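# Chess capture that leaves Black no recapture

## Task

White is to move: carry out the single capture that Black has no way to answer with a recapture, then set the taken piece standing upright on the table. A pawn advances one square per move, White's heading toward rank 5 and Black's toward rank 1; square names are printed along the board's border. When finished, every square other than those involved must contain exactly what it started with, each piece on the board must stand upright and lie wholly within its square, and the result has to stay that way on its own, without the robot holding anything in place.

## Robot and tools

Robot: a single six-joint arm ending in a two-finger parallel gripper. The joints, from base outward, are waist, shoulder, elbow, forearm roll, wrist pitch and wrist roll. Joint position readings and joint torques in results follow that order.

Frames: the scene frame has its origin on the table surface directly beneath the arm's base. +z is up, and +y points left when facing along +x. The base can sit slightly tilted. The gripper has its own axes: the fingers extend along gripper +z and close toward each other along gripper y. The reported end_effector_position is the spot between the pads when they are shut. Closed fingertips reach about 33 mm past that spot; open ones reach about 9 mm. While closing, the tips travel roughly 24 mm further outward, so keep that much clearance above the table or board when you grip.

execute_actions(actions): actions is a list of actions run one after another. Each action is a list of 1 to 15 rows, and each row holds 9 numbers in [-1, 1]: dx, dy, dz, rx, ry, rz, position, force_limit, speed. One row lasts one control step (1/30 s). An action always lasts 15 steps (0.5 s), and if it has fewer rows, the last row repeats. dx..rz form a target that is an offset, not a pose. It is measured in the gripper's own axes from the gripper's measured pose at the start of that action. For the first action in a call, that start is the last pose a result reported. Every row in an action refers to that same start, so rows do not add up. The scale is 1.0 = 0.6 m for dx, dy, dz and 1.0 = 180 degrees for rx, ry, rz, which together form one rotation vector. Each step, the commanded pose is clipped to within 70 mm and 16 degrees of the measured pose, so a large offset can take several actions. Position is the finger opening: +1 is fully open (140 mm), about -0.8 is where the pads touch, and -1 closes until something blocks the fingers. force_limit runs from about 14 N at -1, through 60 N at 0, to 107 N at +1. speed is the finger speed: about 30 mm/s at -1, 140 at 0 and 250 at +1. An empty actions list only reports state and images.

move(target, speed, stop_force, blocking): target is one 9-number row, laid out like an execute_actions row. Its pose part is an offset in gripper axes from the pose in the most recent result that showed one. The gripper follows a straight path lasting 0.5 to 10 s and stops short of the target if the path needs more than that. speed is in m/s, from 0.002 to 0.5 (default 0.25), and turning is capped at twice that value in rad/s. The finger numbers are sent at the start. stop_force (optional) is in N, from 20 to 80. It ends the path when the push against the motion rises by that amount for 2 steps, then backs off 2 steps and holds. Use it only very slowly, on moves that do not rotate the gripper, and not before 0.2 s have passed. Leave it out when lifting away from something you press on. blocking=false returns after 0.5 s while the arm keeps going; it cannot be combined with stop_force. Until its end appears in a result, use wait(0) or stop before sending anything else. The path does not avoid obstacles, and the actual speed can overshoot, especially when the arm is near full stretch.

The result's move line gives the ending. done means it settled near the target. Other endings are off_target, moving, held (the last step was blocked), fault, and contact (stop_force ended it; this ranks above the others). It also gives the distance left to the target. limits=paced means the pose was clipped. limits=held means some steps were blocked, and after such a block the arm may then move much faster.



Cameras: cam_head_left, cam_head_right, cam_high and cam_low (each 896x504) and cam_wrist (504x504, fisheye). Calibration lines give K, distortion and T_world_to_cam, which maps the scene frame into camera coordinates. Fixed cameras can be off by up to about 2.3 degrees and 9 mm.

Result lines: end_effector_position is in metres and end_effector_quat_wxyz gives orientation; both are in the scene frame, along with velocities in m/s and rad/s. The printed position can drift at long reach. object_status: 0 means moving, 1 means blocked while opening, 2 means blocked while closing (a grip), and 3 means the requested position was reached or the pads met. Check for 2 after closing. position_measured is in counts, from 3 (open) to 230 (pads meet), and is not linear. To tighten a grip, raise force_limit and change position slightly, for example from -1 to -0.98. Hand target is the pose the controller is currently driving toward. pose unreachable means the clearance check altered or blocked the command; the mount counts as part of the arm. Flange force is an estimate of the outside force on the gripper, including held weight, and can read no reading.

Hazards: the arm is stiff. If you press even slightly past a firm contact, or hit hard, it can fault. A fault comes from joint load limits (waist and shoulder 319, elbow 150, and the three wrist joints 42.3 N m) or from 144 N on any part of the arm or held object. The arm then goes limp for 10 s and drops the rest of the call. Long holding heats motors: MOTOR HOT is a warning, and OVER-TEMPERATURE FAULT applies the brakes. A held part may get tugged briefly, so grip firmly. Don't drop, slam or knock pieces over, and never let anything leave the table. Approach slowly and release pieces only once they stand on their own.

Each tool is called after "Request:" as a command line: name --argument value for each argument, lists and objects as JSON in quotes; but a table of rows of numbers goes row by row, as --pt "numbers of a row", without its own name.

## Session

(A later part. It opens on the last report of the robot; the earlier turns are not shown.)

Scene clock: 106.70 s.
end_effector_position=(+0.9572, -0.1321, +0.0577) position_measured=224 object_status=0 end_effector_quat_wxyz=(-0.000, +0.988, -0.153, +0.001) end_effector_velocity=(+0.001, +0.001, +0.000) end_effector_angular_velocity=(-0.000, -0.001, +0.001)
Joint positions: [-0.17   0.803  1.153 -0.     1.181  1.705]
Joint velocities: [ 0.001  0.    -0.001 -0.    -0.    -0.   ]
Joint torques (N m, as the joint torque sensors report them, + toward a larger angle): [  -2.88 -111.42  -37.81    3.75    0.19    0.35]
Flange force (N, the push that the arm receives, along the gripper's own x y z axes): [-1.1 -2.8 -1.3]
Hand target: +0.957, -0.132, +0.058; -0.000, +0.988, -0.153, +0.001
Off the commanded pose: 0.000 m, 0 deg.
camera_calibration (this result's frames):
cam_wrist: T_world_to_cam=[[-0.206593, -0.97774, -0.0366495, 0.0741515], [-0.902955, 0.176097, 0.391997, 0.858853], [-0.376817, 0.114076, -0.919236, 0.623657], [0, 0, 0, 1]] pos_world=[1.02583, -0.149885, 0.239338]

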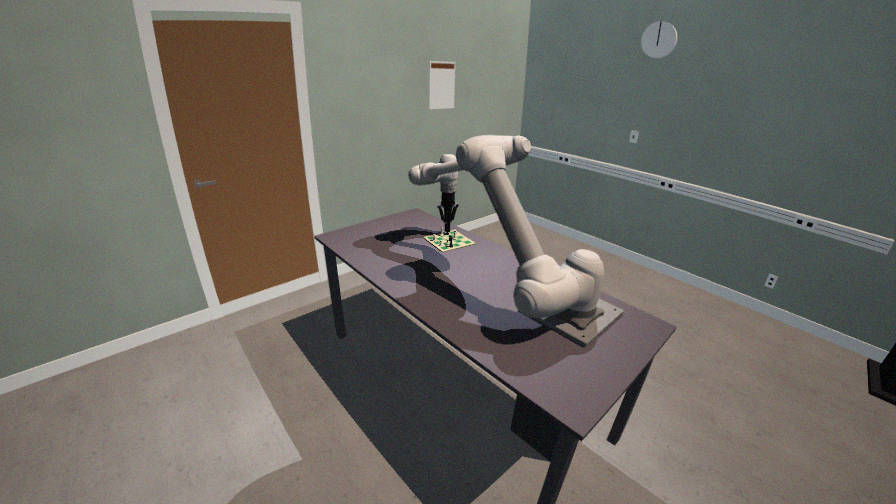

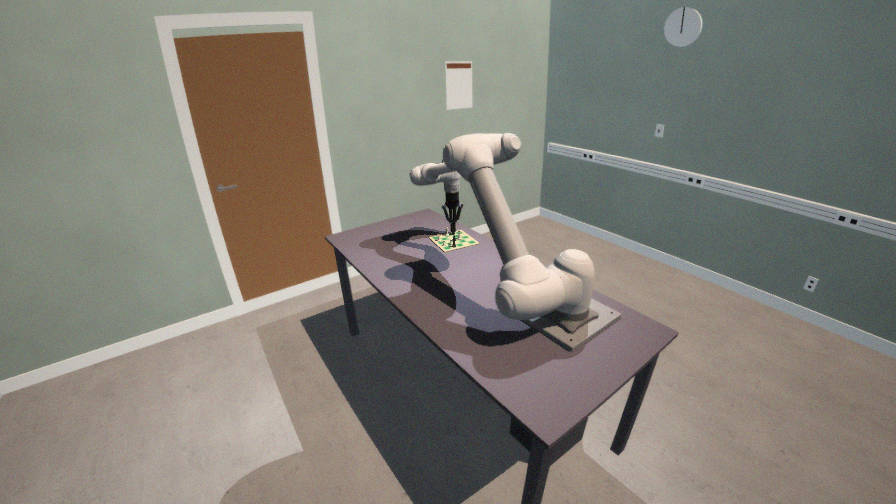

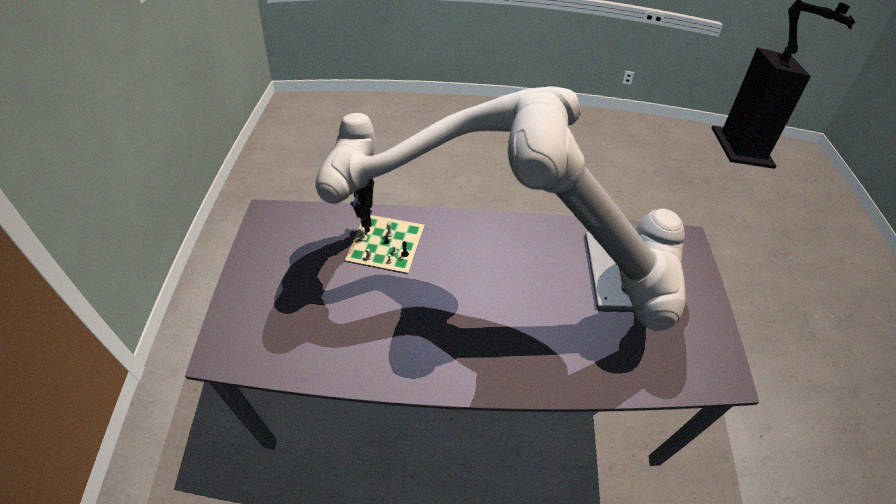

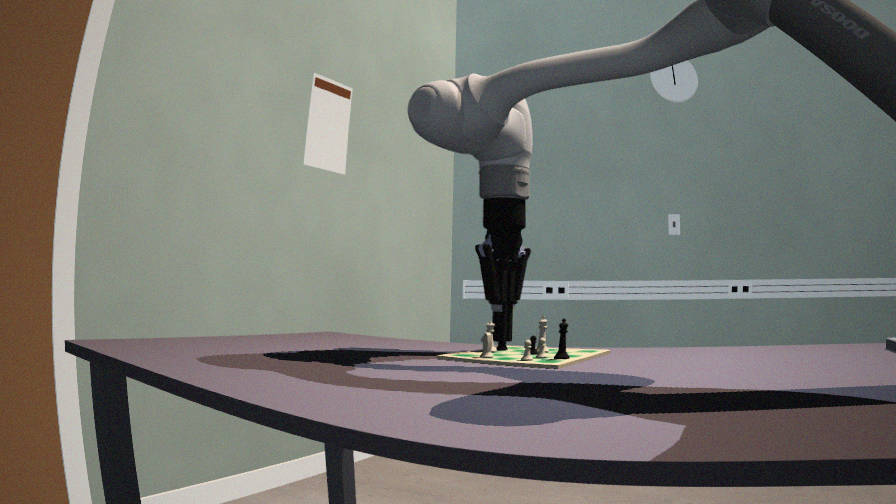

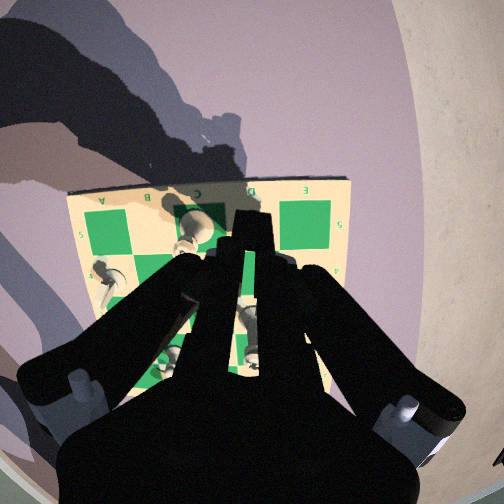

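Request:
move --target '[0, 0, -0.03, 0, 0, 0, -1, 0.2, -0.2]' --speed 0.08

Request:
move --target '[0.125, 0, 0.035, 0, 0, 0, -1, 0.2, -0.2]' --speed 0.13

Request:
zoom_image --camera "cam_low" --region '[420, 260, 530, 370]'

Scene clock: 115.47 s.
end_effector_position=(+0.9572, -0.1321, +0.0756) position_measured=224 object_status=2 end_effector_quat_wxyz=(-0.000, +0.988, -0.153, +0.001) end_effector_velocity=(+0.001, -0.001, +0.003) end_effector_angular_velocity=(-0.001, -0.003, -0.002)
Joint positions: [-0.17   0.791  1.141 -0.     1.205  1.705]
Joint velocities: [-0.001 -0.002 -0.002 -0.     0.001  0.002]
Joint torques (N m, as the joint torque sensors report them, + toward a larger angle): [  -3.52 -115.68  -41.09    3.89    0.56    0.29]
Flange force (N, the push that the arm receives, along the gripper's own x y z axes): [-3.0 -2.6 4.1]
Hand target: +0.957, -0.132, +0.076; -0.000, +0.988, -0.153, +0.001
Off the commanded pose: 0.000 m, 0 deg.
move: done
camera_calibration (this result's frames):
cam_wrist: T_world_to_cam=[[-0.206589, -0.977738, -0.036723, 0.0748289], [-0.902954, 0.176064, 0.392015, 0.85178], [-0.376823, 0.114145, -0.919225, 0.640133], [0, 0, 0, 1]] pos_world=[1.02579, -0.149873, 0.257263]

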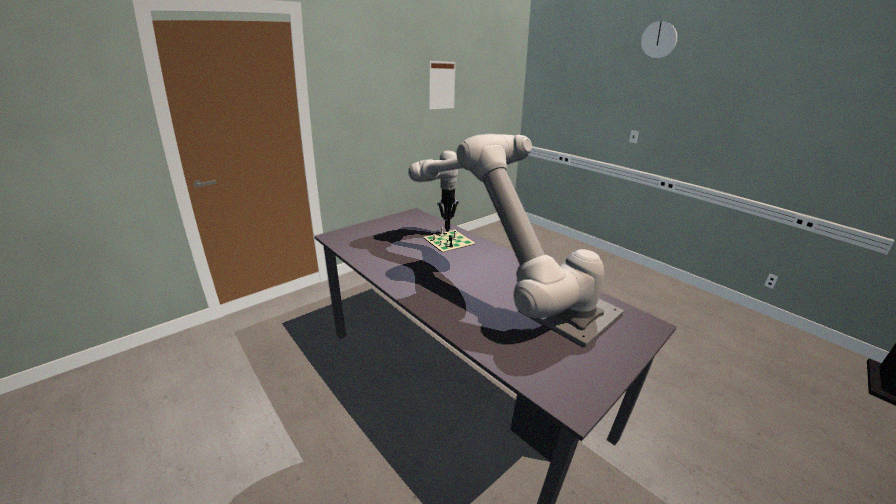

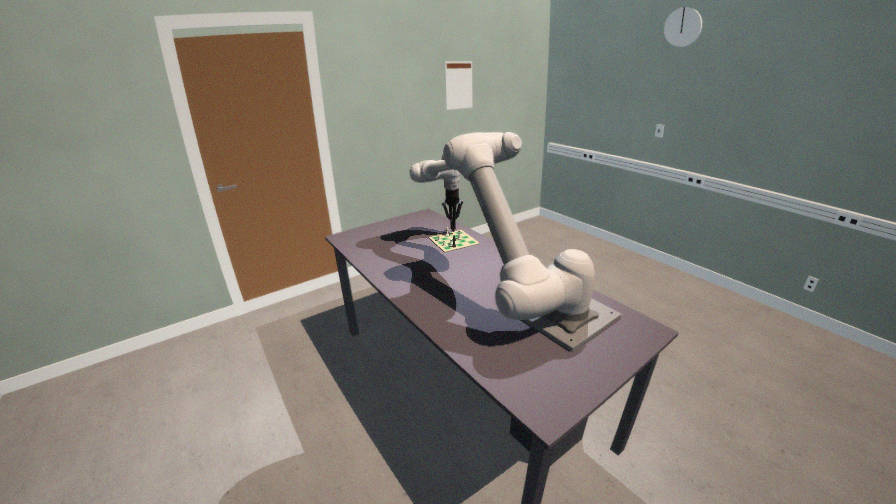

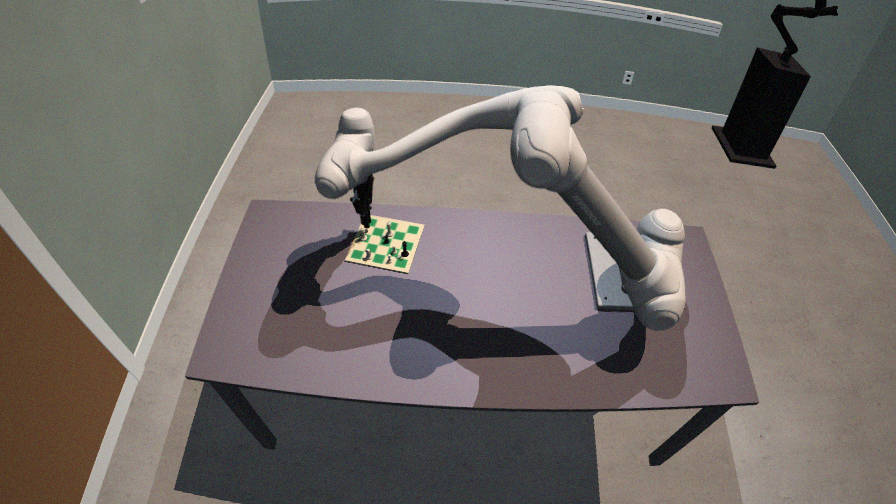

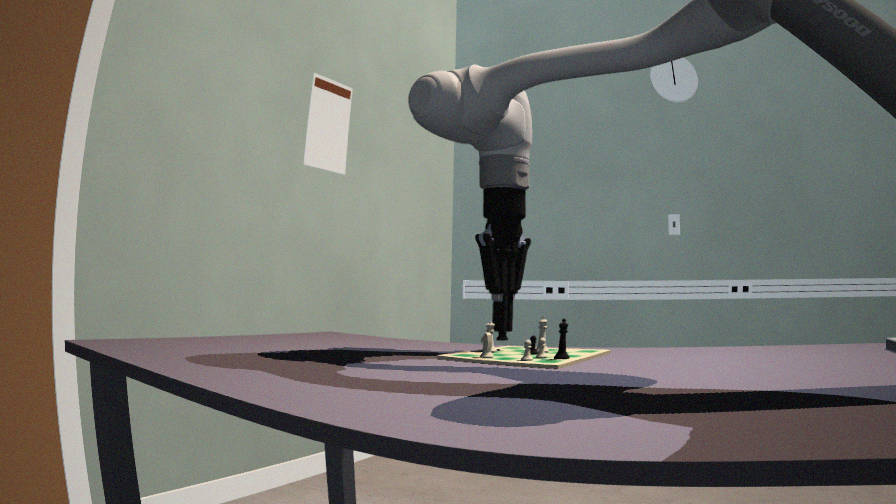

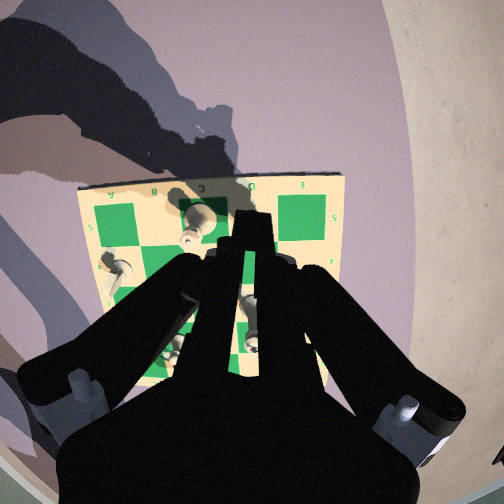

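Scene clock: 116.47 s.
end_effector_position=(+1.0287, -0.1546, +0.0548) position_measured=224 object_status=2 end_effector_quat_wxyz=(-0.000, +0.988, -0.153, +0.001) end_effector_velocity=(+0.000, -0.000, -0.001) end_effector_angular_velocity=(+0.000, +0.002, +0.001)
Joint positions: [-0.179  0.937  0.905 -0.     1.295  1.695]
Joint velocities: [-0.     0.003 -0.003  0.     0.002 -0.001]
Joint torques (N m, as the joint torque sensors report them, + toward a larger angle): [  -2.72 -129.25  -40.69    4.14    0.36    0.11]
Flange force (N, the push that the arm receives, along the gripper's own x y z axes): [7.4 -4.2 4.2]
Hand target: +1.029, -0.155, +0.055; -0.000, +0.988, -0.153, +0.001
Off the commanded pose: 0.000 m, 0 deg.
move: done
camera_calibration (this result's frames):
cam_wrist: T_world_to_cam=[[-0.206516, -0.977754, -0.0367246, 0.0667304], [-0.903003, 0.176007, 0.391928, 0.928514], [-0.376745, 0.114102, -0.919263, 0.65044], [0, 0, 0, 1]] pos_world=[1.09728, -0.172395, 0.236465]

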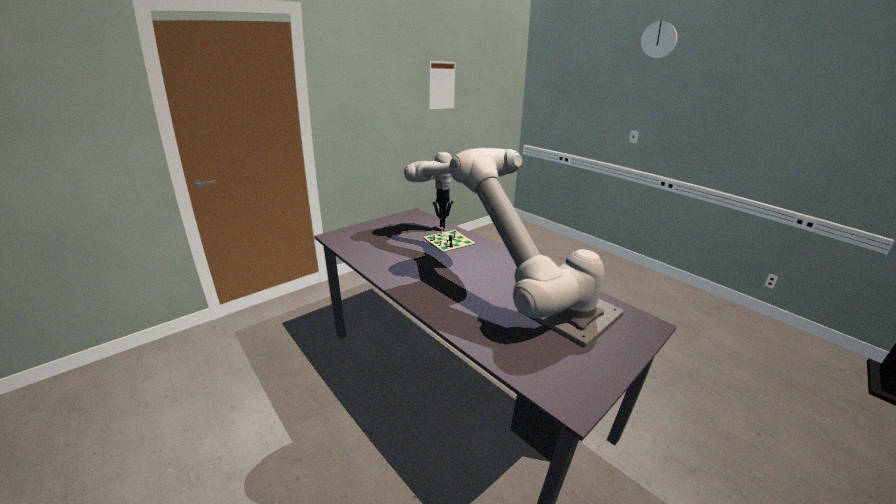

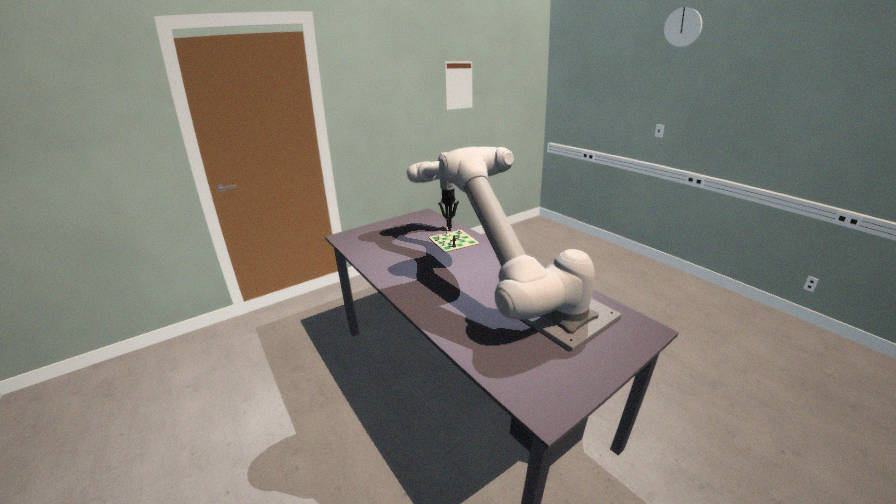

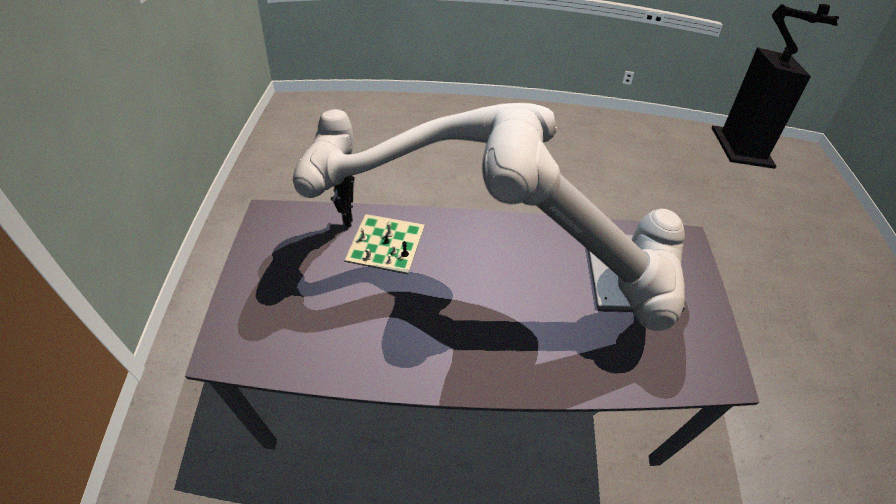

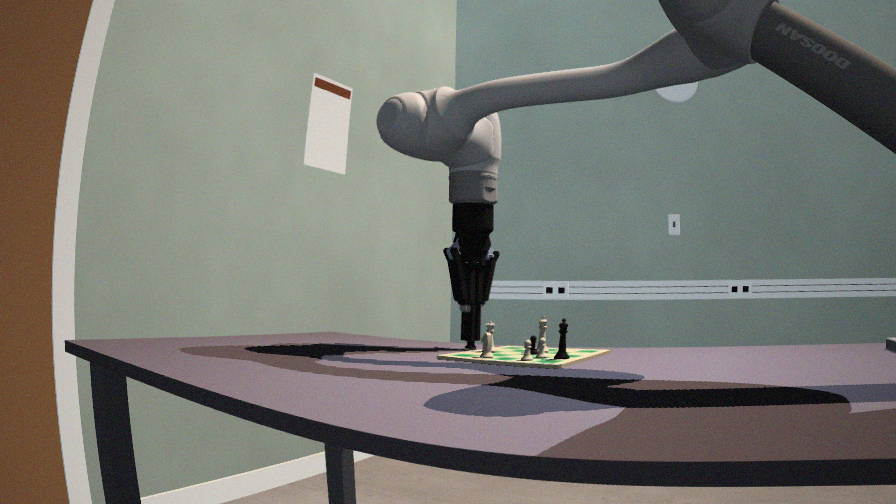

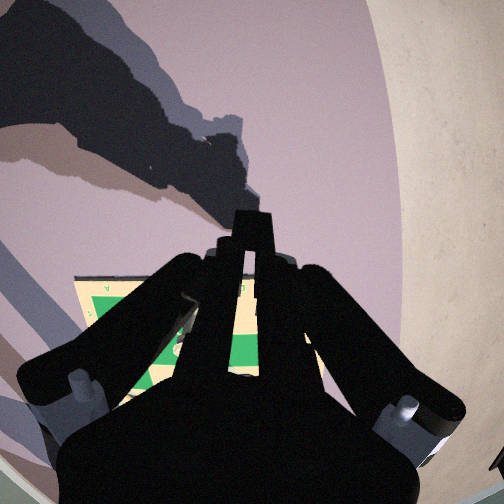

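Region (420, 260, 530, 370) of cam_low's 896x504 image, scaled by 4.582, with more detail than that image has.

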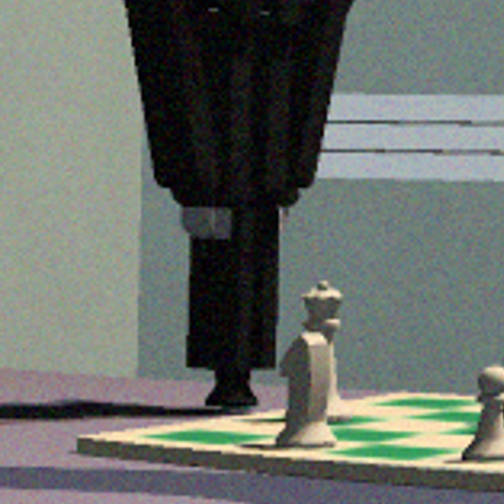

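Request:
move --target '[0, 0, 0.0045, 0, 0, 0, -1, 0.2, -0.2]' --speed 0.006 --stop_force 20

Scene clock: 120.13 s.
end_effector_position=(+1.0287, -0.1546, +0.0522) position_measured=224 object_status=2 end_effector_quat_wxyz=(-0.000, +0.988, -0.153, +0.001) end_effector_velocity=(+0.000, -0.001, +0.001) end_effector_angular_velocity=(-0.000, -0.002, -0.001)
Joint positions: [-0.179  0.938  0.907 -0.     1.292  1.695]
Joint velocities: [-0.001 -0.    -0.001 -0.    -0.     0.   ]
Joint torques (N m, as the joint torque sensors report them, + toward a larger angle): [  -3.45 -125.99  -41.57    3.85   -0.09    0.53]
Flange force (N, the push that the arm receives, along the gripper's own x y z axes): [-1.7 -2.7 1.8]
Hand target: +1.029, -0.155, +0.052; -0.000, +0.988, -0.153, +0.001
Off the commanded pose: 0.000 m, 0 deg.
move: done
camera_calibration (this result's frames):
cam_wrist: T_world_to_cam=[[-0.206528, -0.977751, -0.0367323, 0.0666342], [-0.903, 0.176014, 0.391932, 0.929565], [-0.376746, 0.114114, -0.919261, 0.647991], [0, 0, 0, 1]] pos_world=[1.09729, -0.17241, 0.233794]

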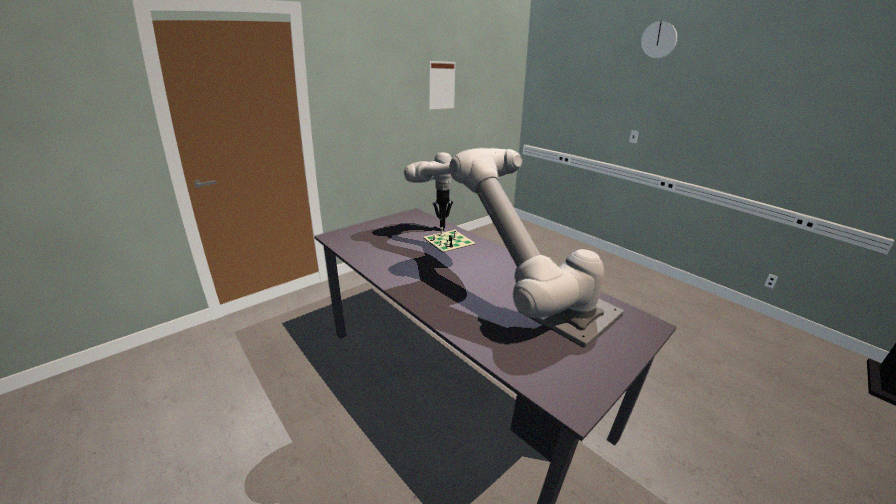

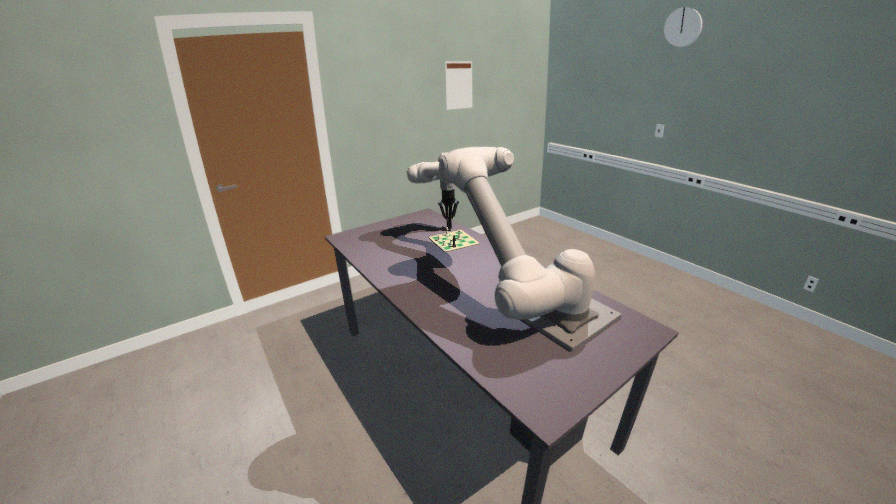

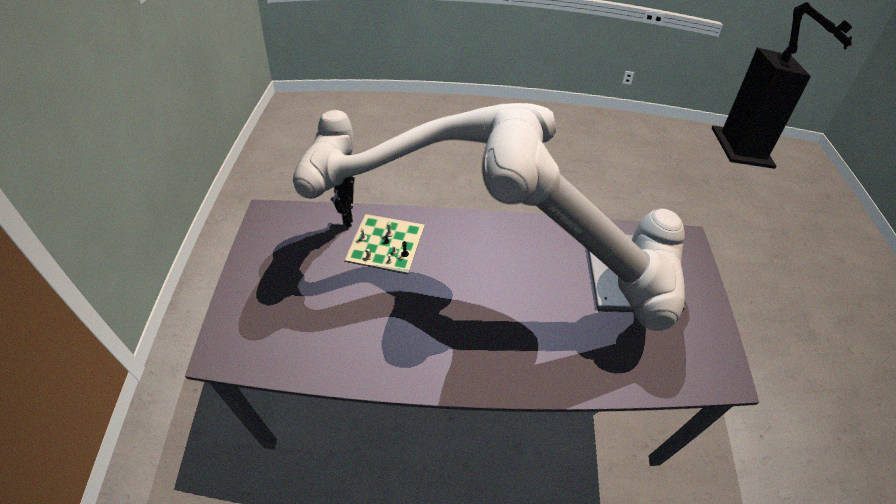

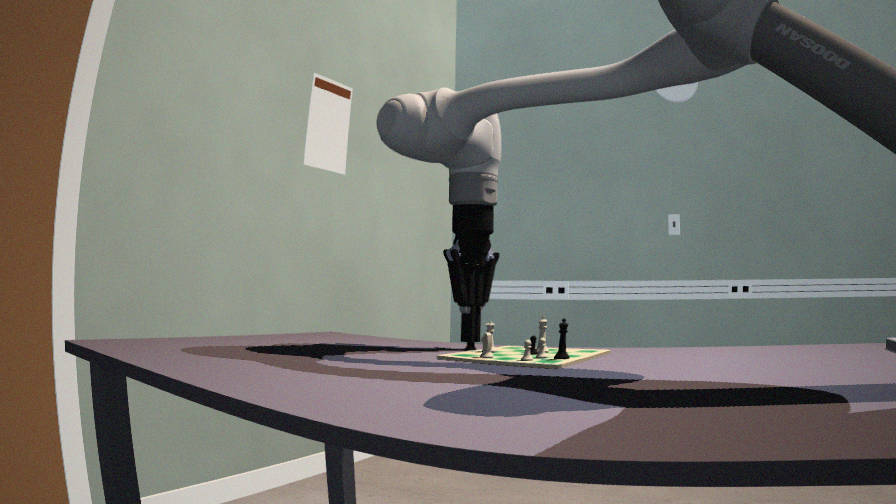

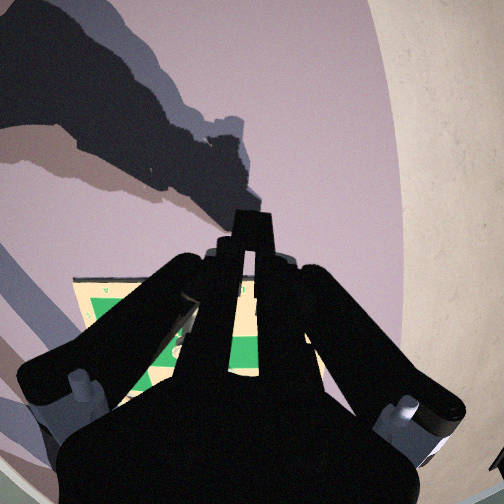

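Request:
execute_actions --actions '[[[0,0,0.0003,0,0,0,-1,0.2,-0.2],[0,0,0.0006,0,0,0,-1,0.2,-0.2],[0,0,0.0007,0,0,0,-1,0.2,-0.2],[0,0,0.0007,0,0,0,-1,0.2,-0.2],[0,0,0.0007,0,0,0,-0.4,0.2,-0.1]]]'

Request:
move --target '[0, 0, -0.091, 0, 0, 0, -0.4, 0.2, -0.1]' --speed 0.15

Scene clock: 125.57 s.
end_effector_position=(+1.0286, -0.1546, +0.0516) position_measured=179 object_status=0 end_effector_quat_wxyz=(-0.000, +0.988, -0.153, +0.001) end_effector_velocity=(+0.000, +0.001, +0.000) end_effector_angular_velocity=(-0.000, -0.001, +0.002)
Joint positions: [-0.179  0.938  0.908 -0.     1.291  1.695]
Joint velocities: [ 0.001  0.    -0.    -0.    -0.001 -0.   ]
Joint torques (N m, as the joint torque sensors report them, + toward a larger angle): [  -2.67 -125.91  -41.67    3.97    0.06    0.52]
Flange force (N, the push that the arm receives, along the gripper's own x y z axes): [-2.7 -2.5 1.9]
Hand target: +1.029, -0.155, +0.052; -0.000, +0.988, -0.153, +0.001
Off the commanded pose: 0.000 m, 0 deg.
camera_calibration (this result's frames):
cam_wrist: T_world_to_cam=[[-0.206522, -0.977752, -0.0367289, 0.0666183], [-0.902951, 0.175995, 0.392053, 0.929682], [-0.376867, 0.114132, -0.919209, 0.647603], [0, 0, 0, 1]] pos_world=[1.09728, -0.172396, 0.233244]

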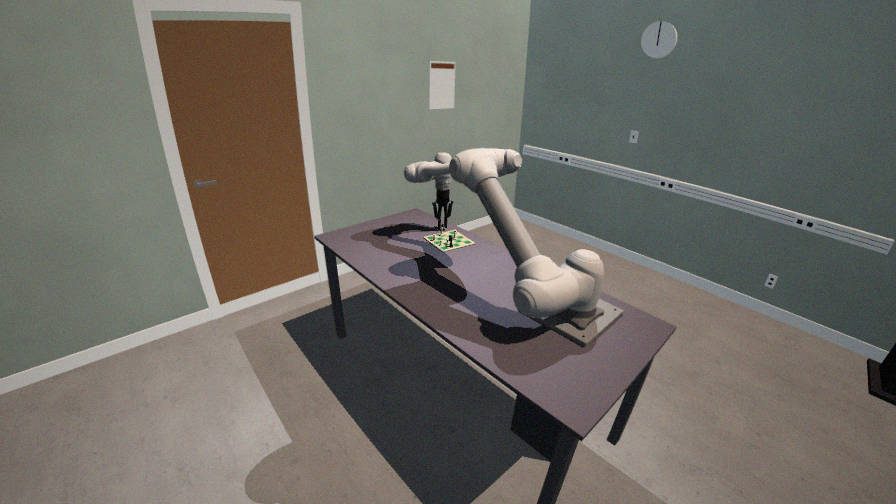

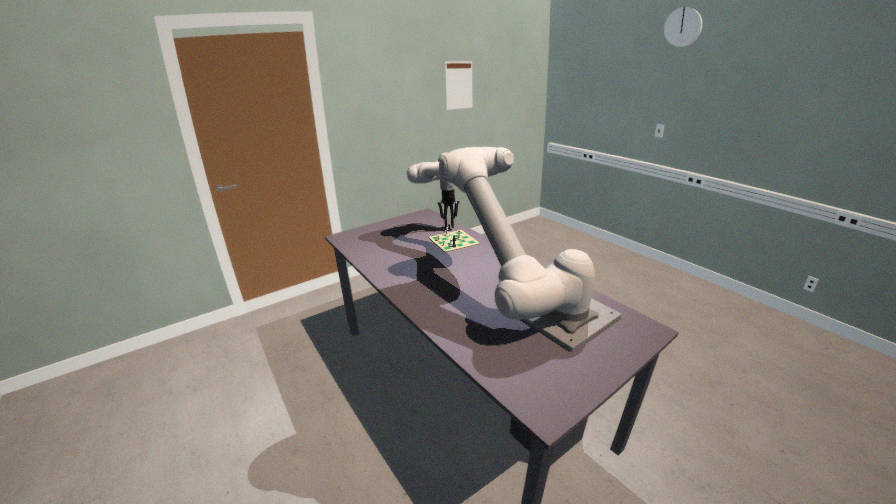

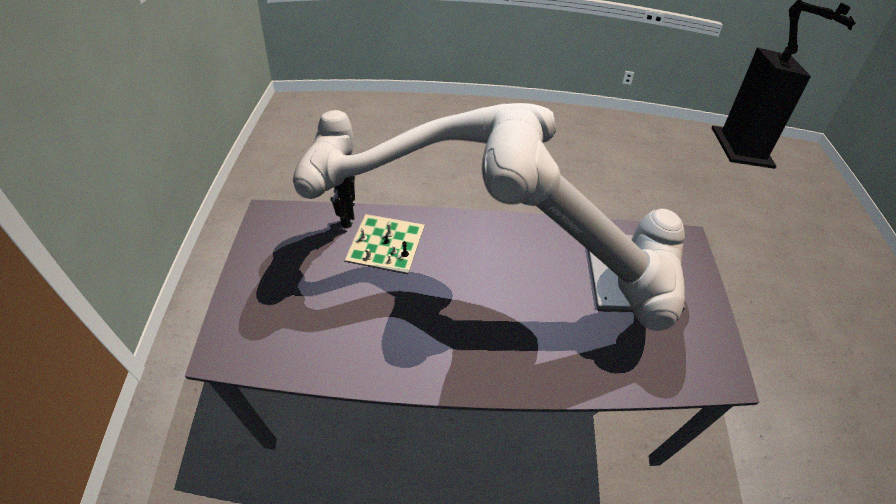

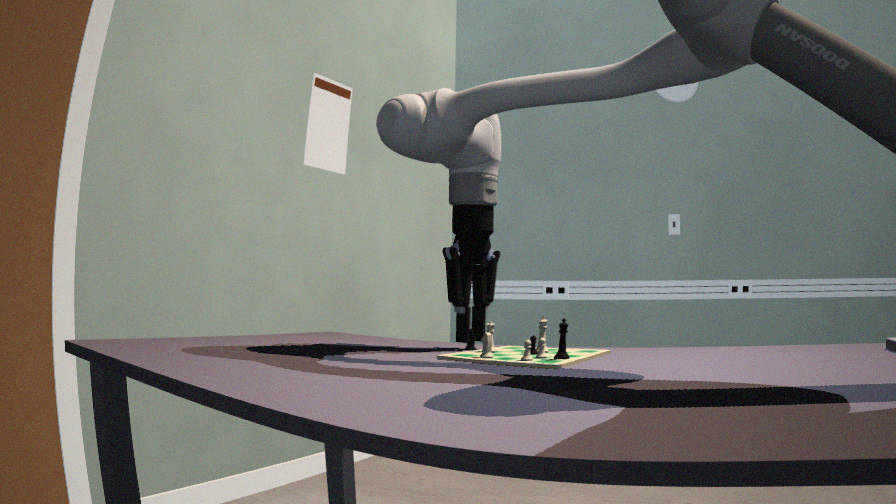

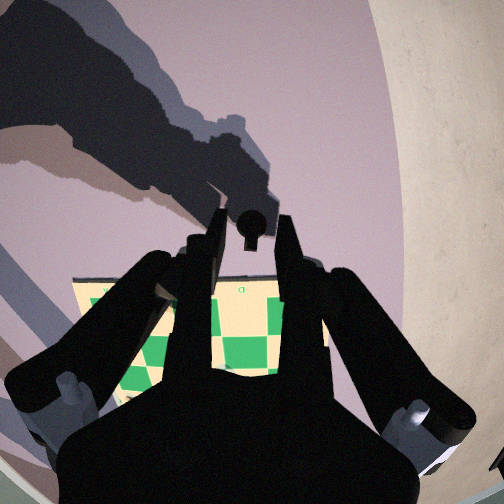

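Scene clock: 126.37 s.
end_effector_position=(+1.0285, -0.1545, +0.1061) position_measured=179 object_status=3 end_effector_quat_wxyz=(-0.000, +0.988, -0.153, +0.001) end_effector_velocity=(+0.001, +0.000, +0.003) end_effector_angular_velocity=(-0.000, -0.003, +0.001)
Joint positions: [-0.179  0.911  0.86  -0.     1.367  1.695]
Joint velocities: [ 0.    -0.001 -0.003  0.     0.001 -0.   ]
Joint torques (N m, as the joint torque sensors report them, + toward a larger angle): [  -2.8  -124.48  -41.28    4.06   -0.1     0.41]
Flange force (N, the push that the arm receives, along the gripper's own x y z axes): [1.3 -2.8 0.8]
Hand target: +1.029, -0.155, +0.106; -0.000, +0.988, -0.153, +0.001
Off the commanded pose: 0.000 m, 0 deg.
move: done
camera_calibration (this result's frames):
cam_wrist: T_world_to_cam=[[-0.206494, -0.977758, -0.036725, 0.0686137], [-0.902932, 0.175964, 0.392109, 0.908186], [-0.376926, 0.114128, -0.919185, 0.697691], [0, 0, 0, 1]] pos_world=[1.09718, -0.172346, 0.287719]

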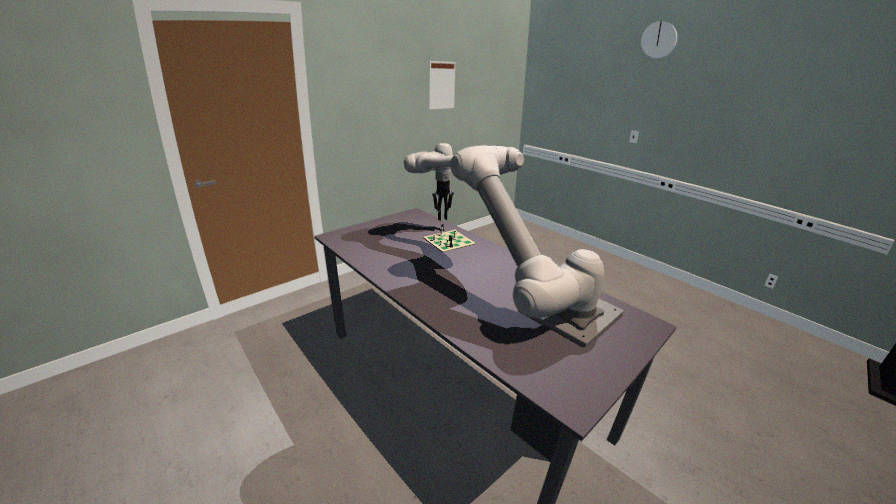

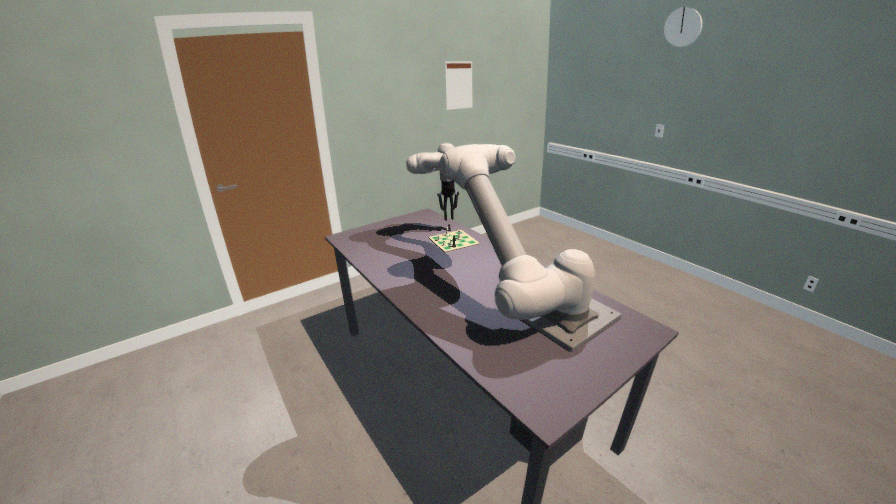

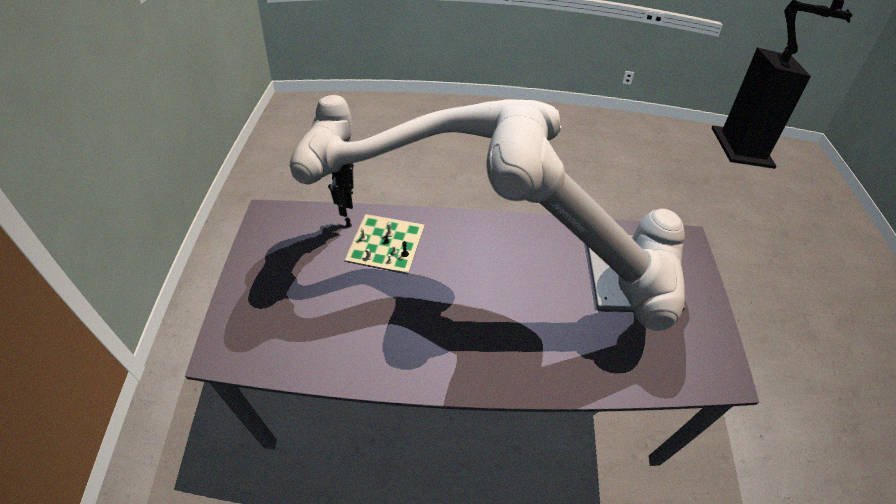

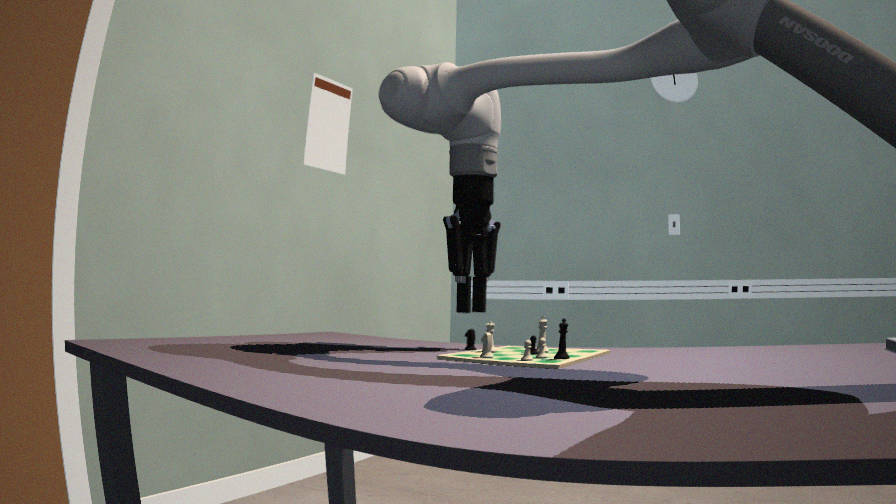

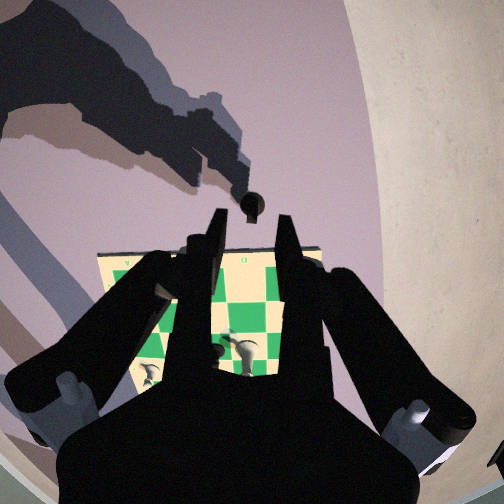

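Request:
move --target '[-0.1327, -0.0657, 0, 0, 0, 0, -0.4, 0.2, -0.1]' --speed 0.18

Request:
zoom_image --camera "cam_wrist" --region '[185, 145, 325, 285]'

Request:
zoom_image --camera "cam_low" --region '[440, 260, 550, 370]'

Scene clock: 134.13 s.
end_effector_position=(+0.9645, -0.0930, +0.1059) position_measured=179 object_status=3 end_effector_quat_wxyz=(-0.000, +0.988, -0.153, +0.001) end_effector_velocity=(-0.001, +0.001, +0.001) end_effector_angular_velocity=(-0.000, -0.001, -0.000)
Joint positions: [-0.129  0.778  1.108 -0.     1.252  1.746]
Joint velocities: [ 0.001 -0.004  0.004 -0.    -0.002  0.001]
Joint torques (N m, as the joint torque sensors report them, + toward a larger angle): [  -3.3  -116.89  -41.75    3.79    0.08    0.4 ]
Flange force (N, the push that the arm receives, along the gripper's own x y z axes): [-0.2 -3.2 4.1]
Hand target: +0.964, -0.093, +0.106; -0.000, +0.988, -0.153, +0.001
Off the commanded pose: 0.000 m, 0 deg.
move: done
camera_calibration (this result's frames):
cam_wrist: T_world_to_cam=[[-0.206685, -0.977707, -0.0370203, 0.115769], [-0.902874, 0.176015, 0.39222, 0.839552], [-0.37696, 0.114491, -0.919126, 0.666426], [0, 0, 0, 1]] pos_world=[1.03315, -0.110885, 0.287525]

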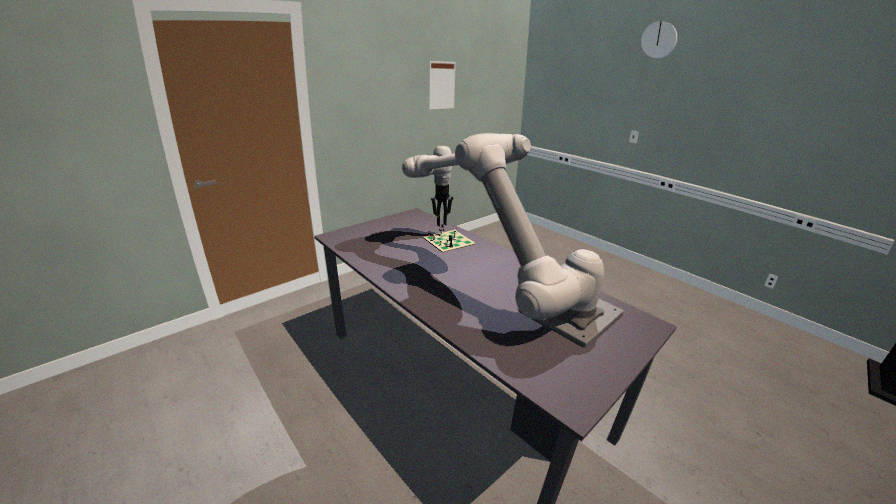

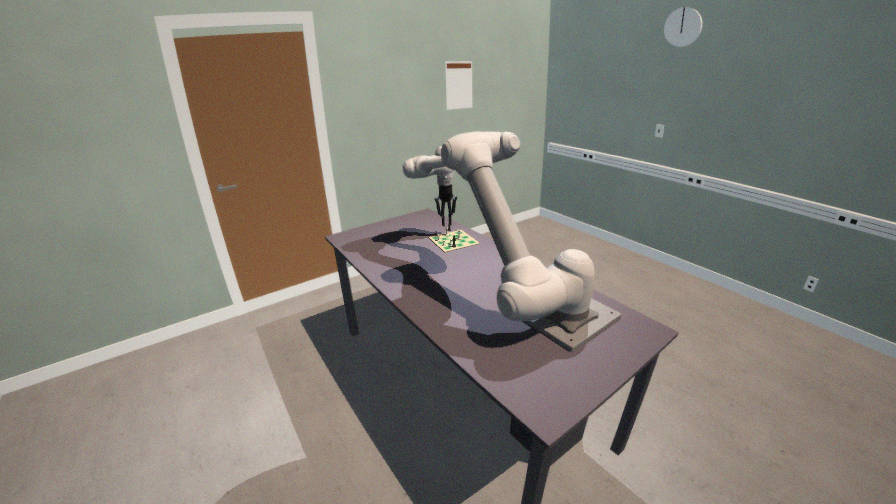

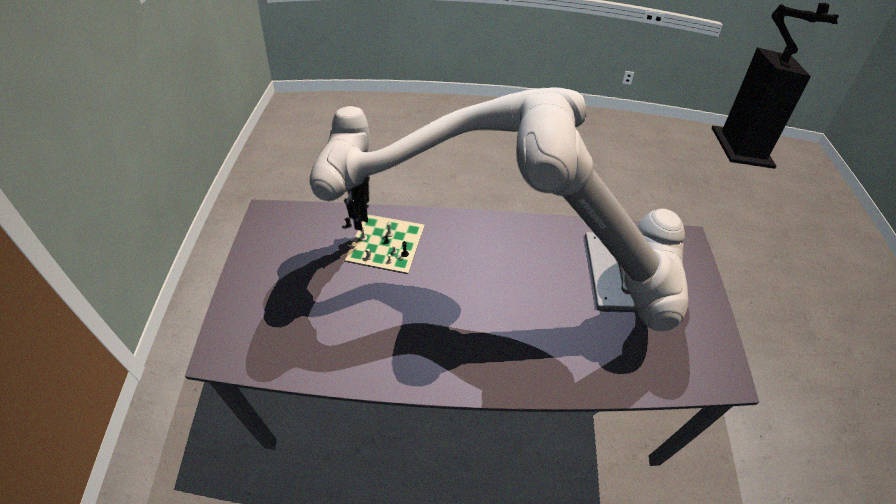

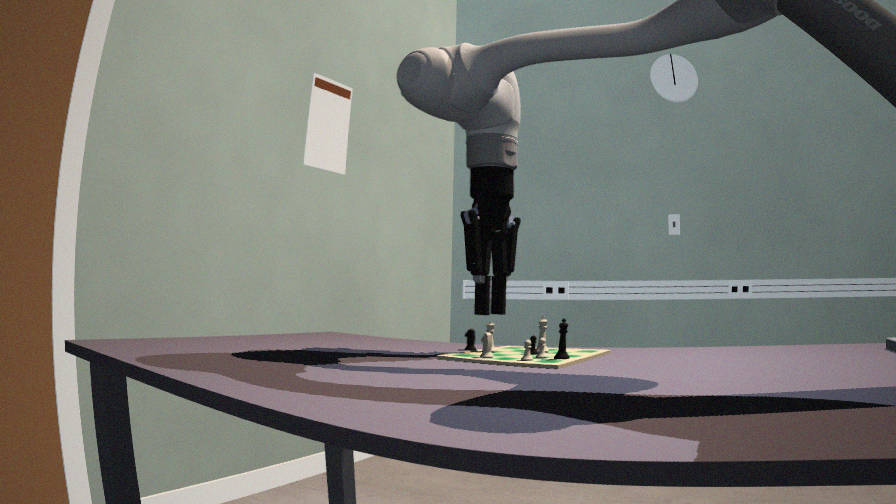

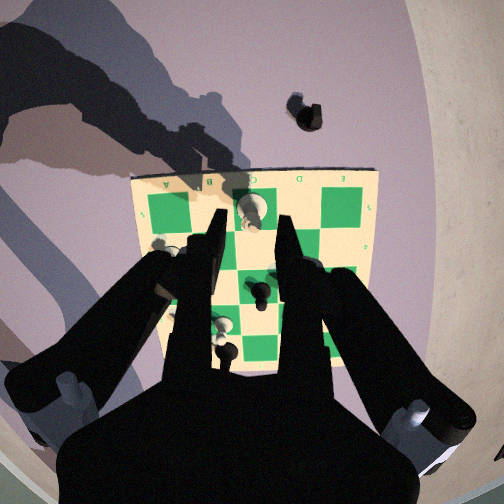

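Region (185, 145, 325, 285) of cam_wrist's 504x504 image, scaled by 3.600, with more detail than that image has.

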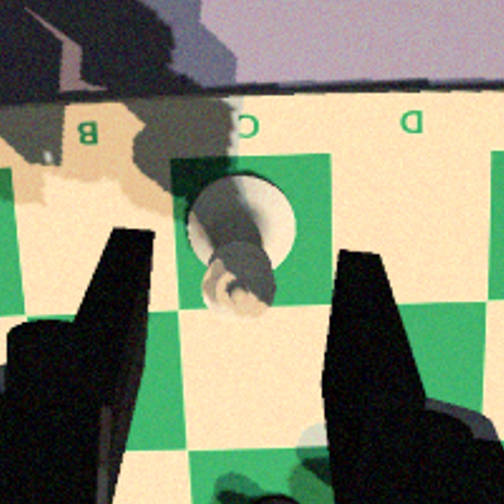

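Region (440, 260, 550, 370) of cam_low's 896x504 image, scaled by 4.582, with more detail than that image has.

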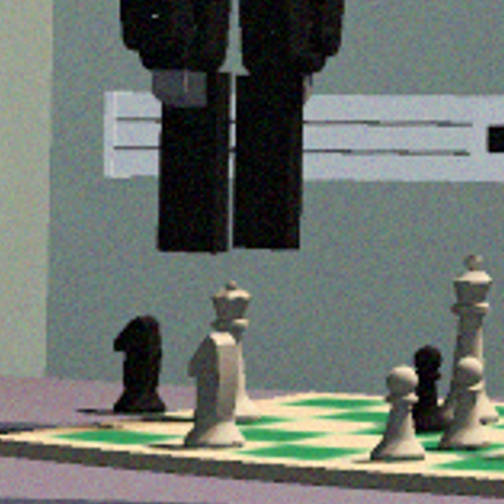

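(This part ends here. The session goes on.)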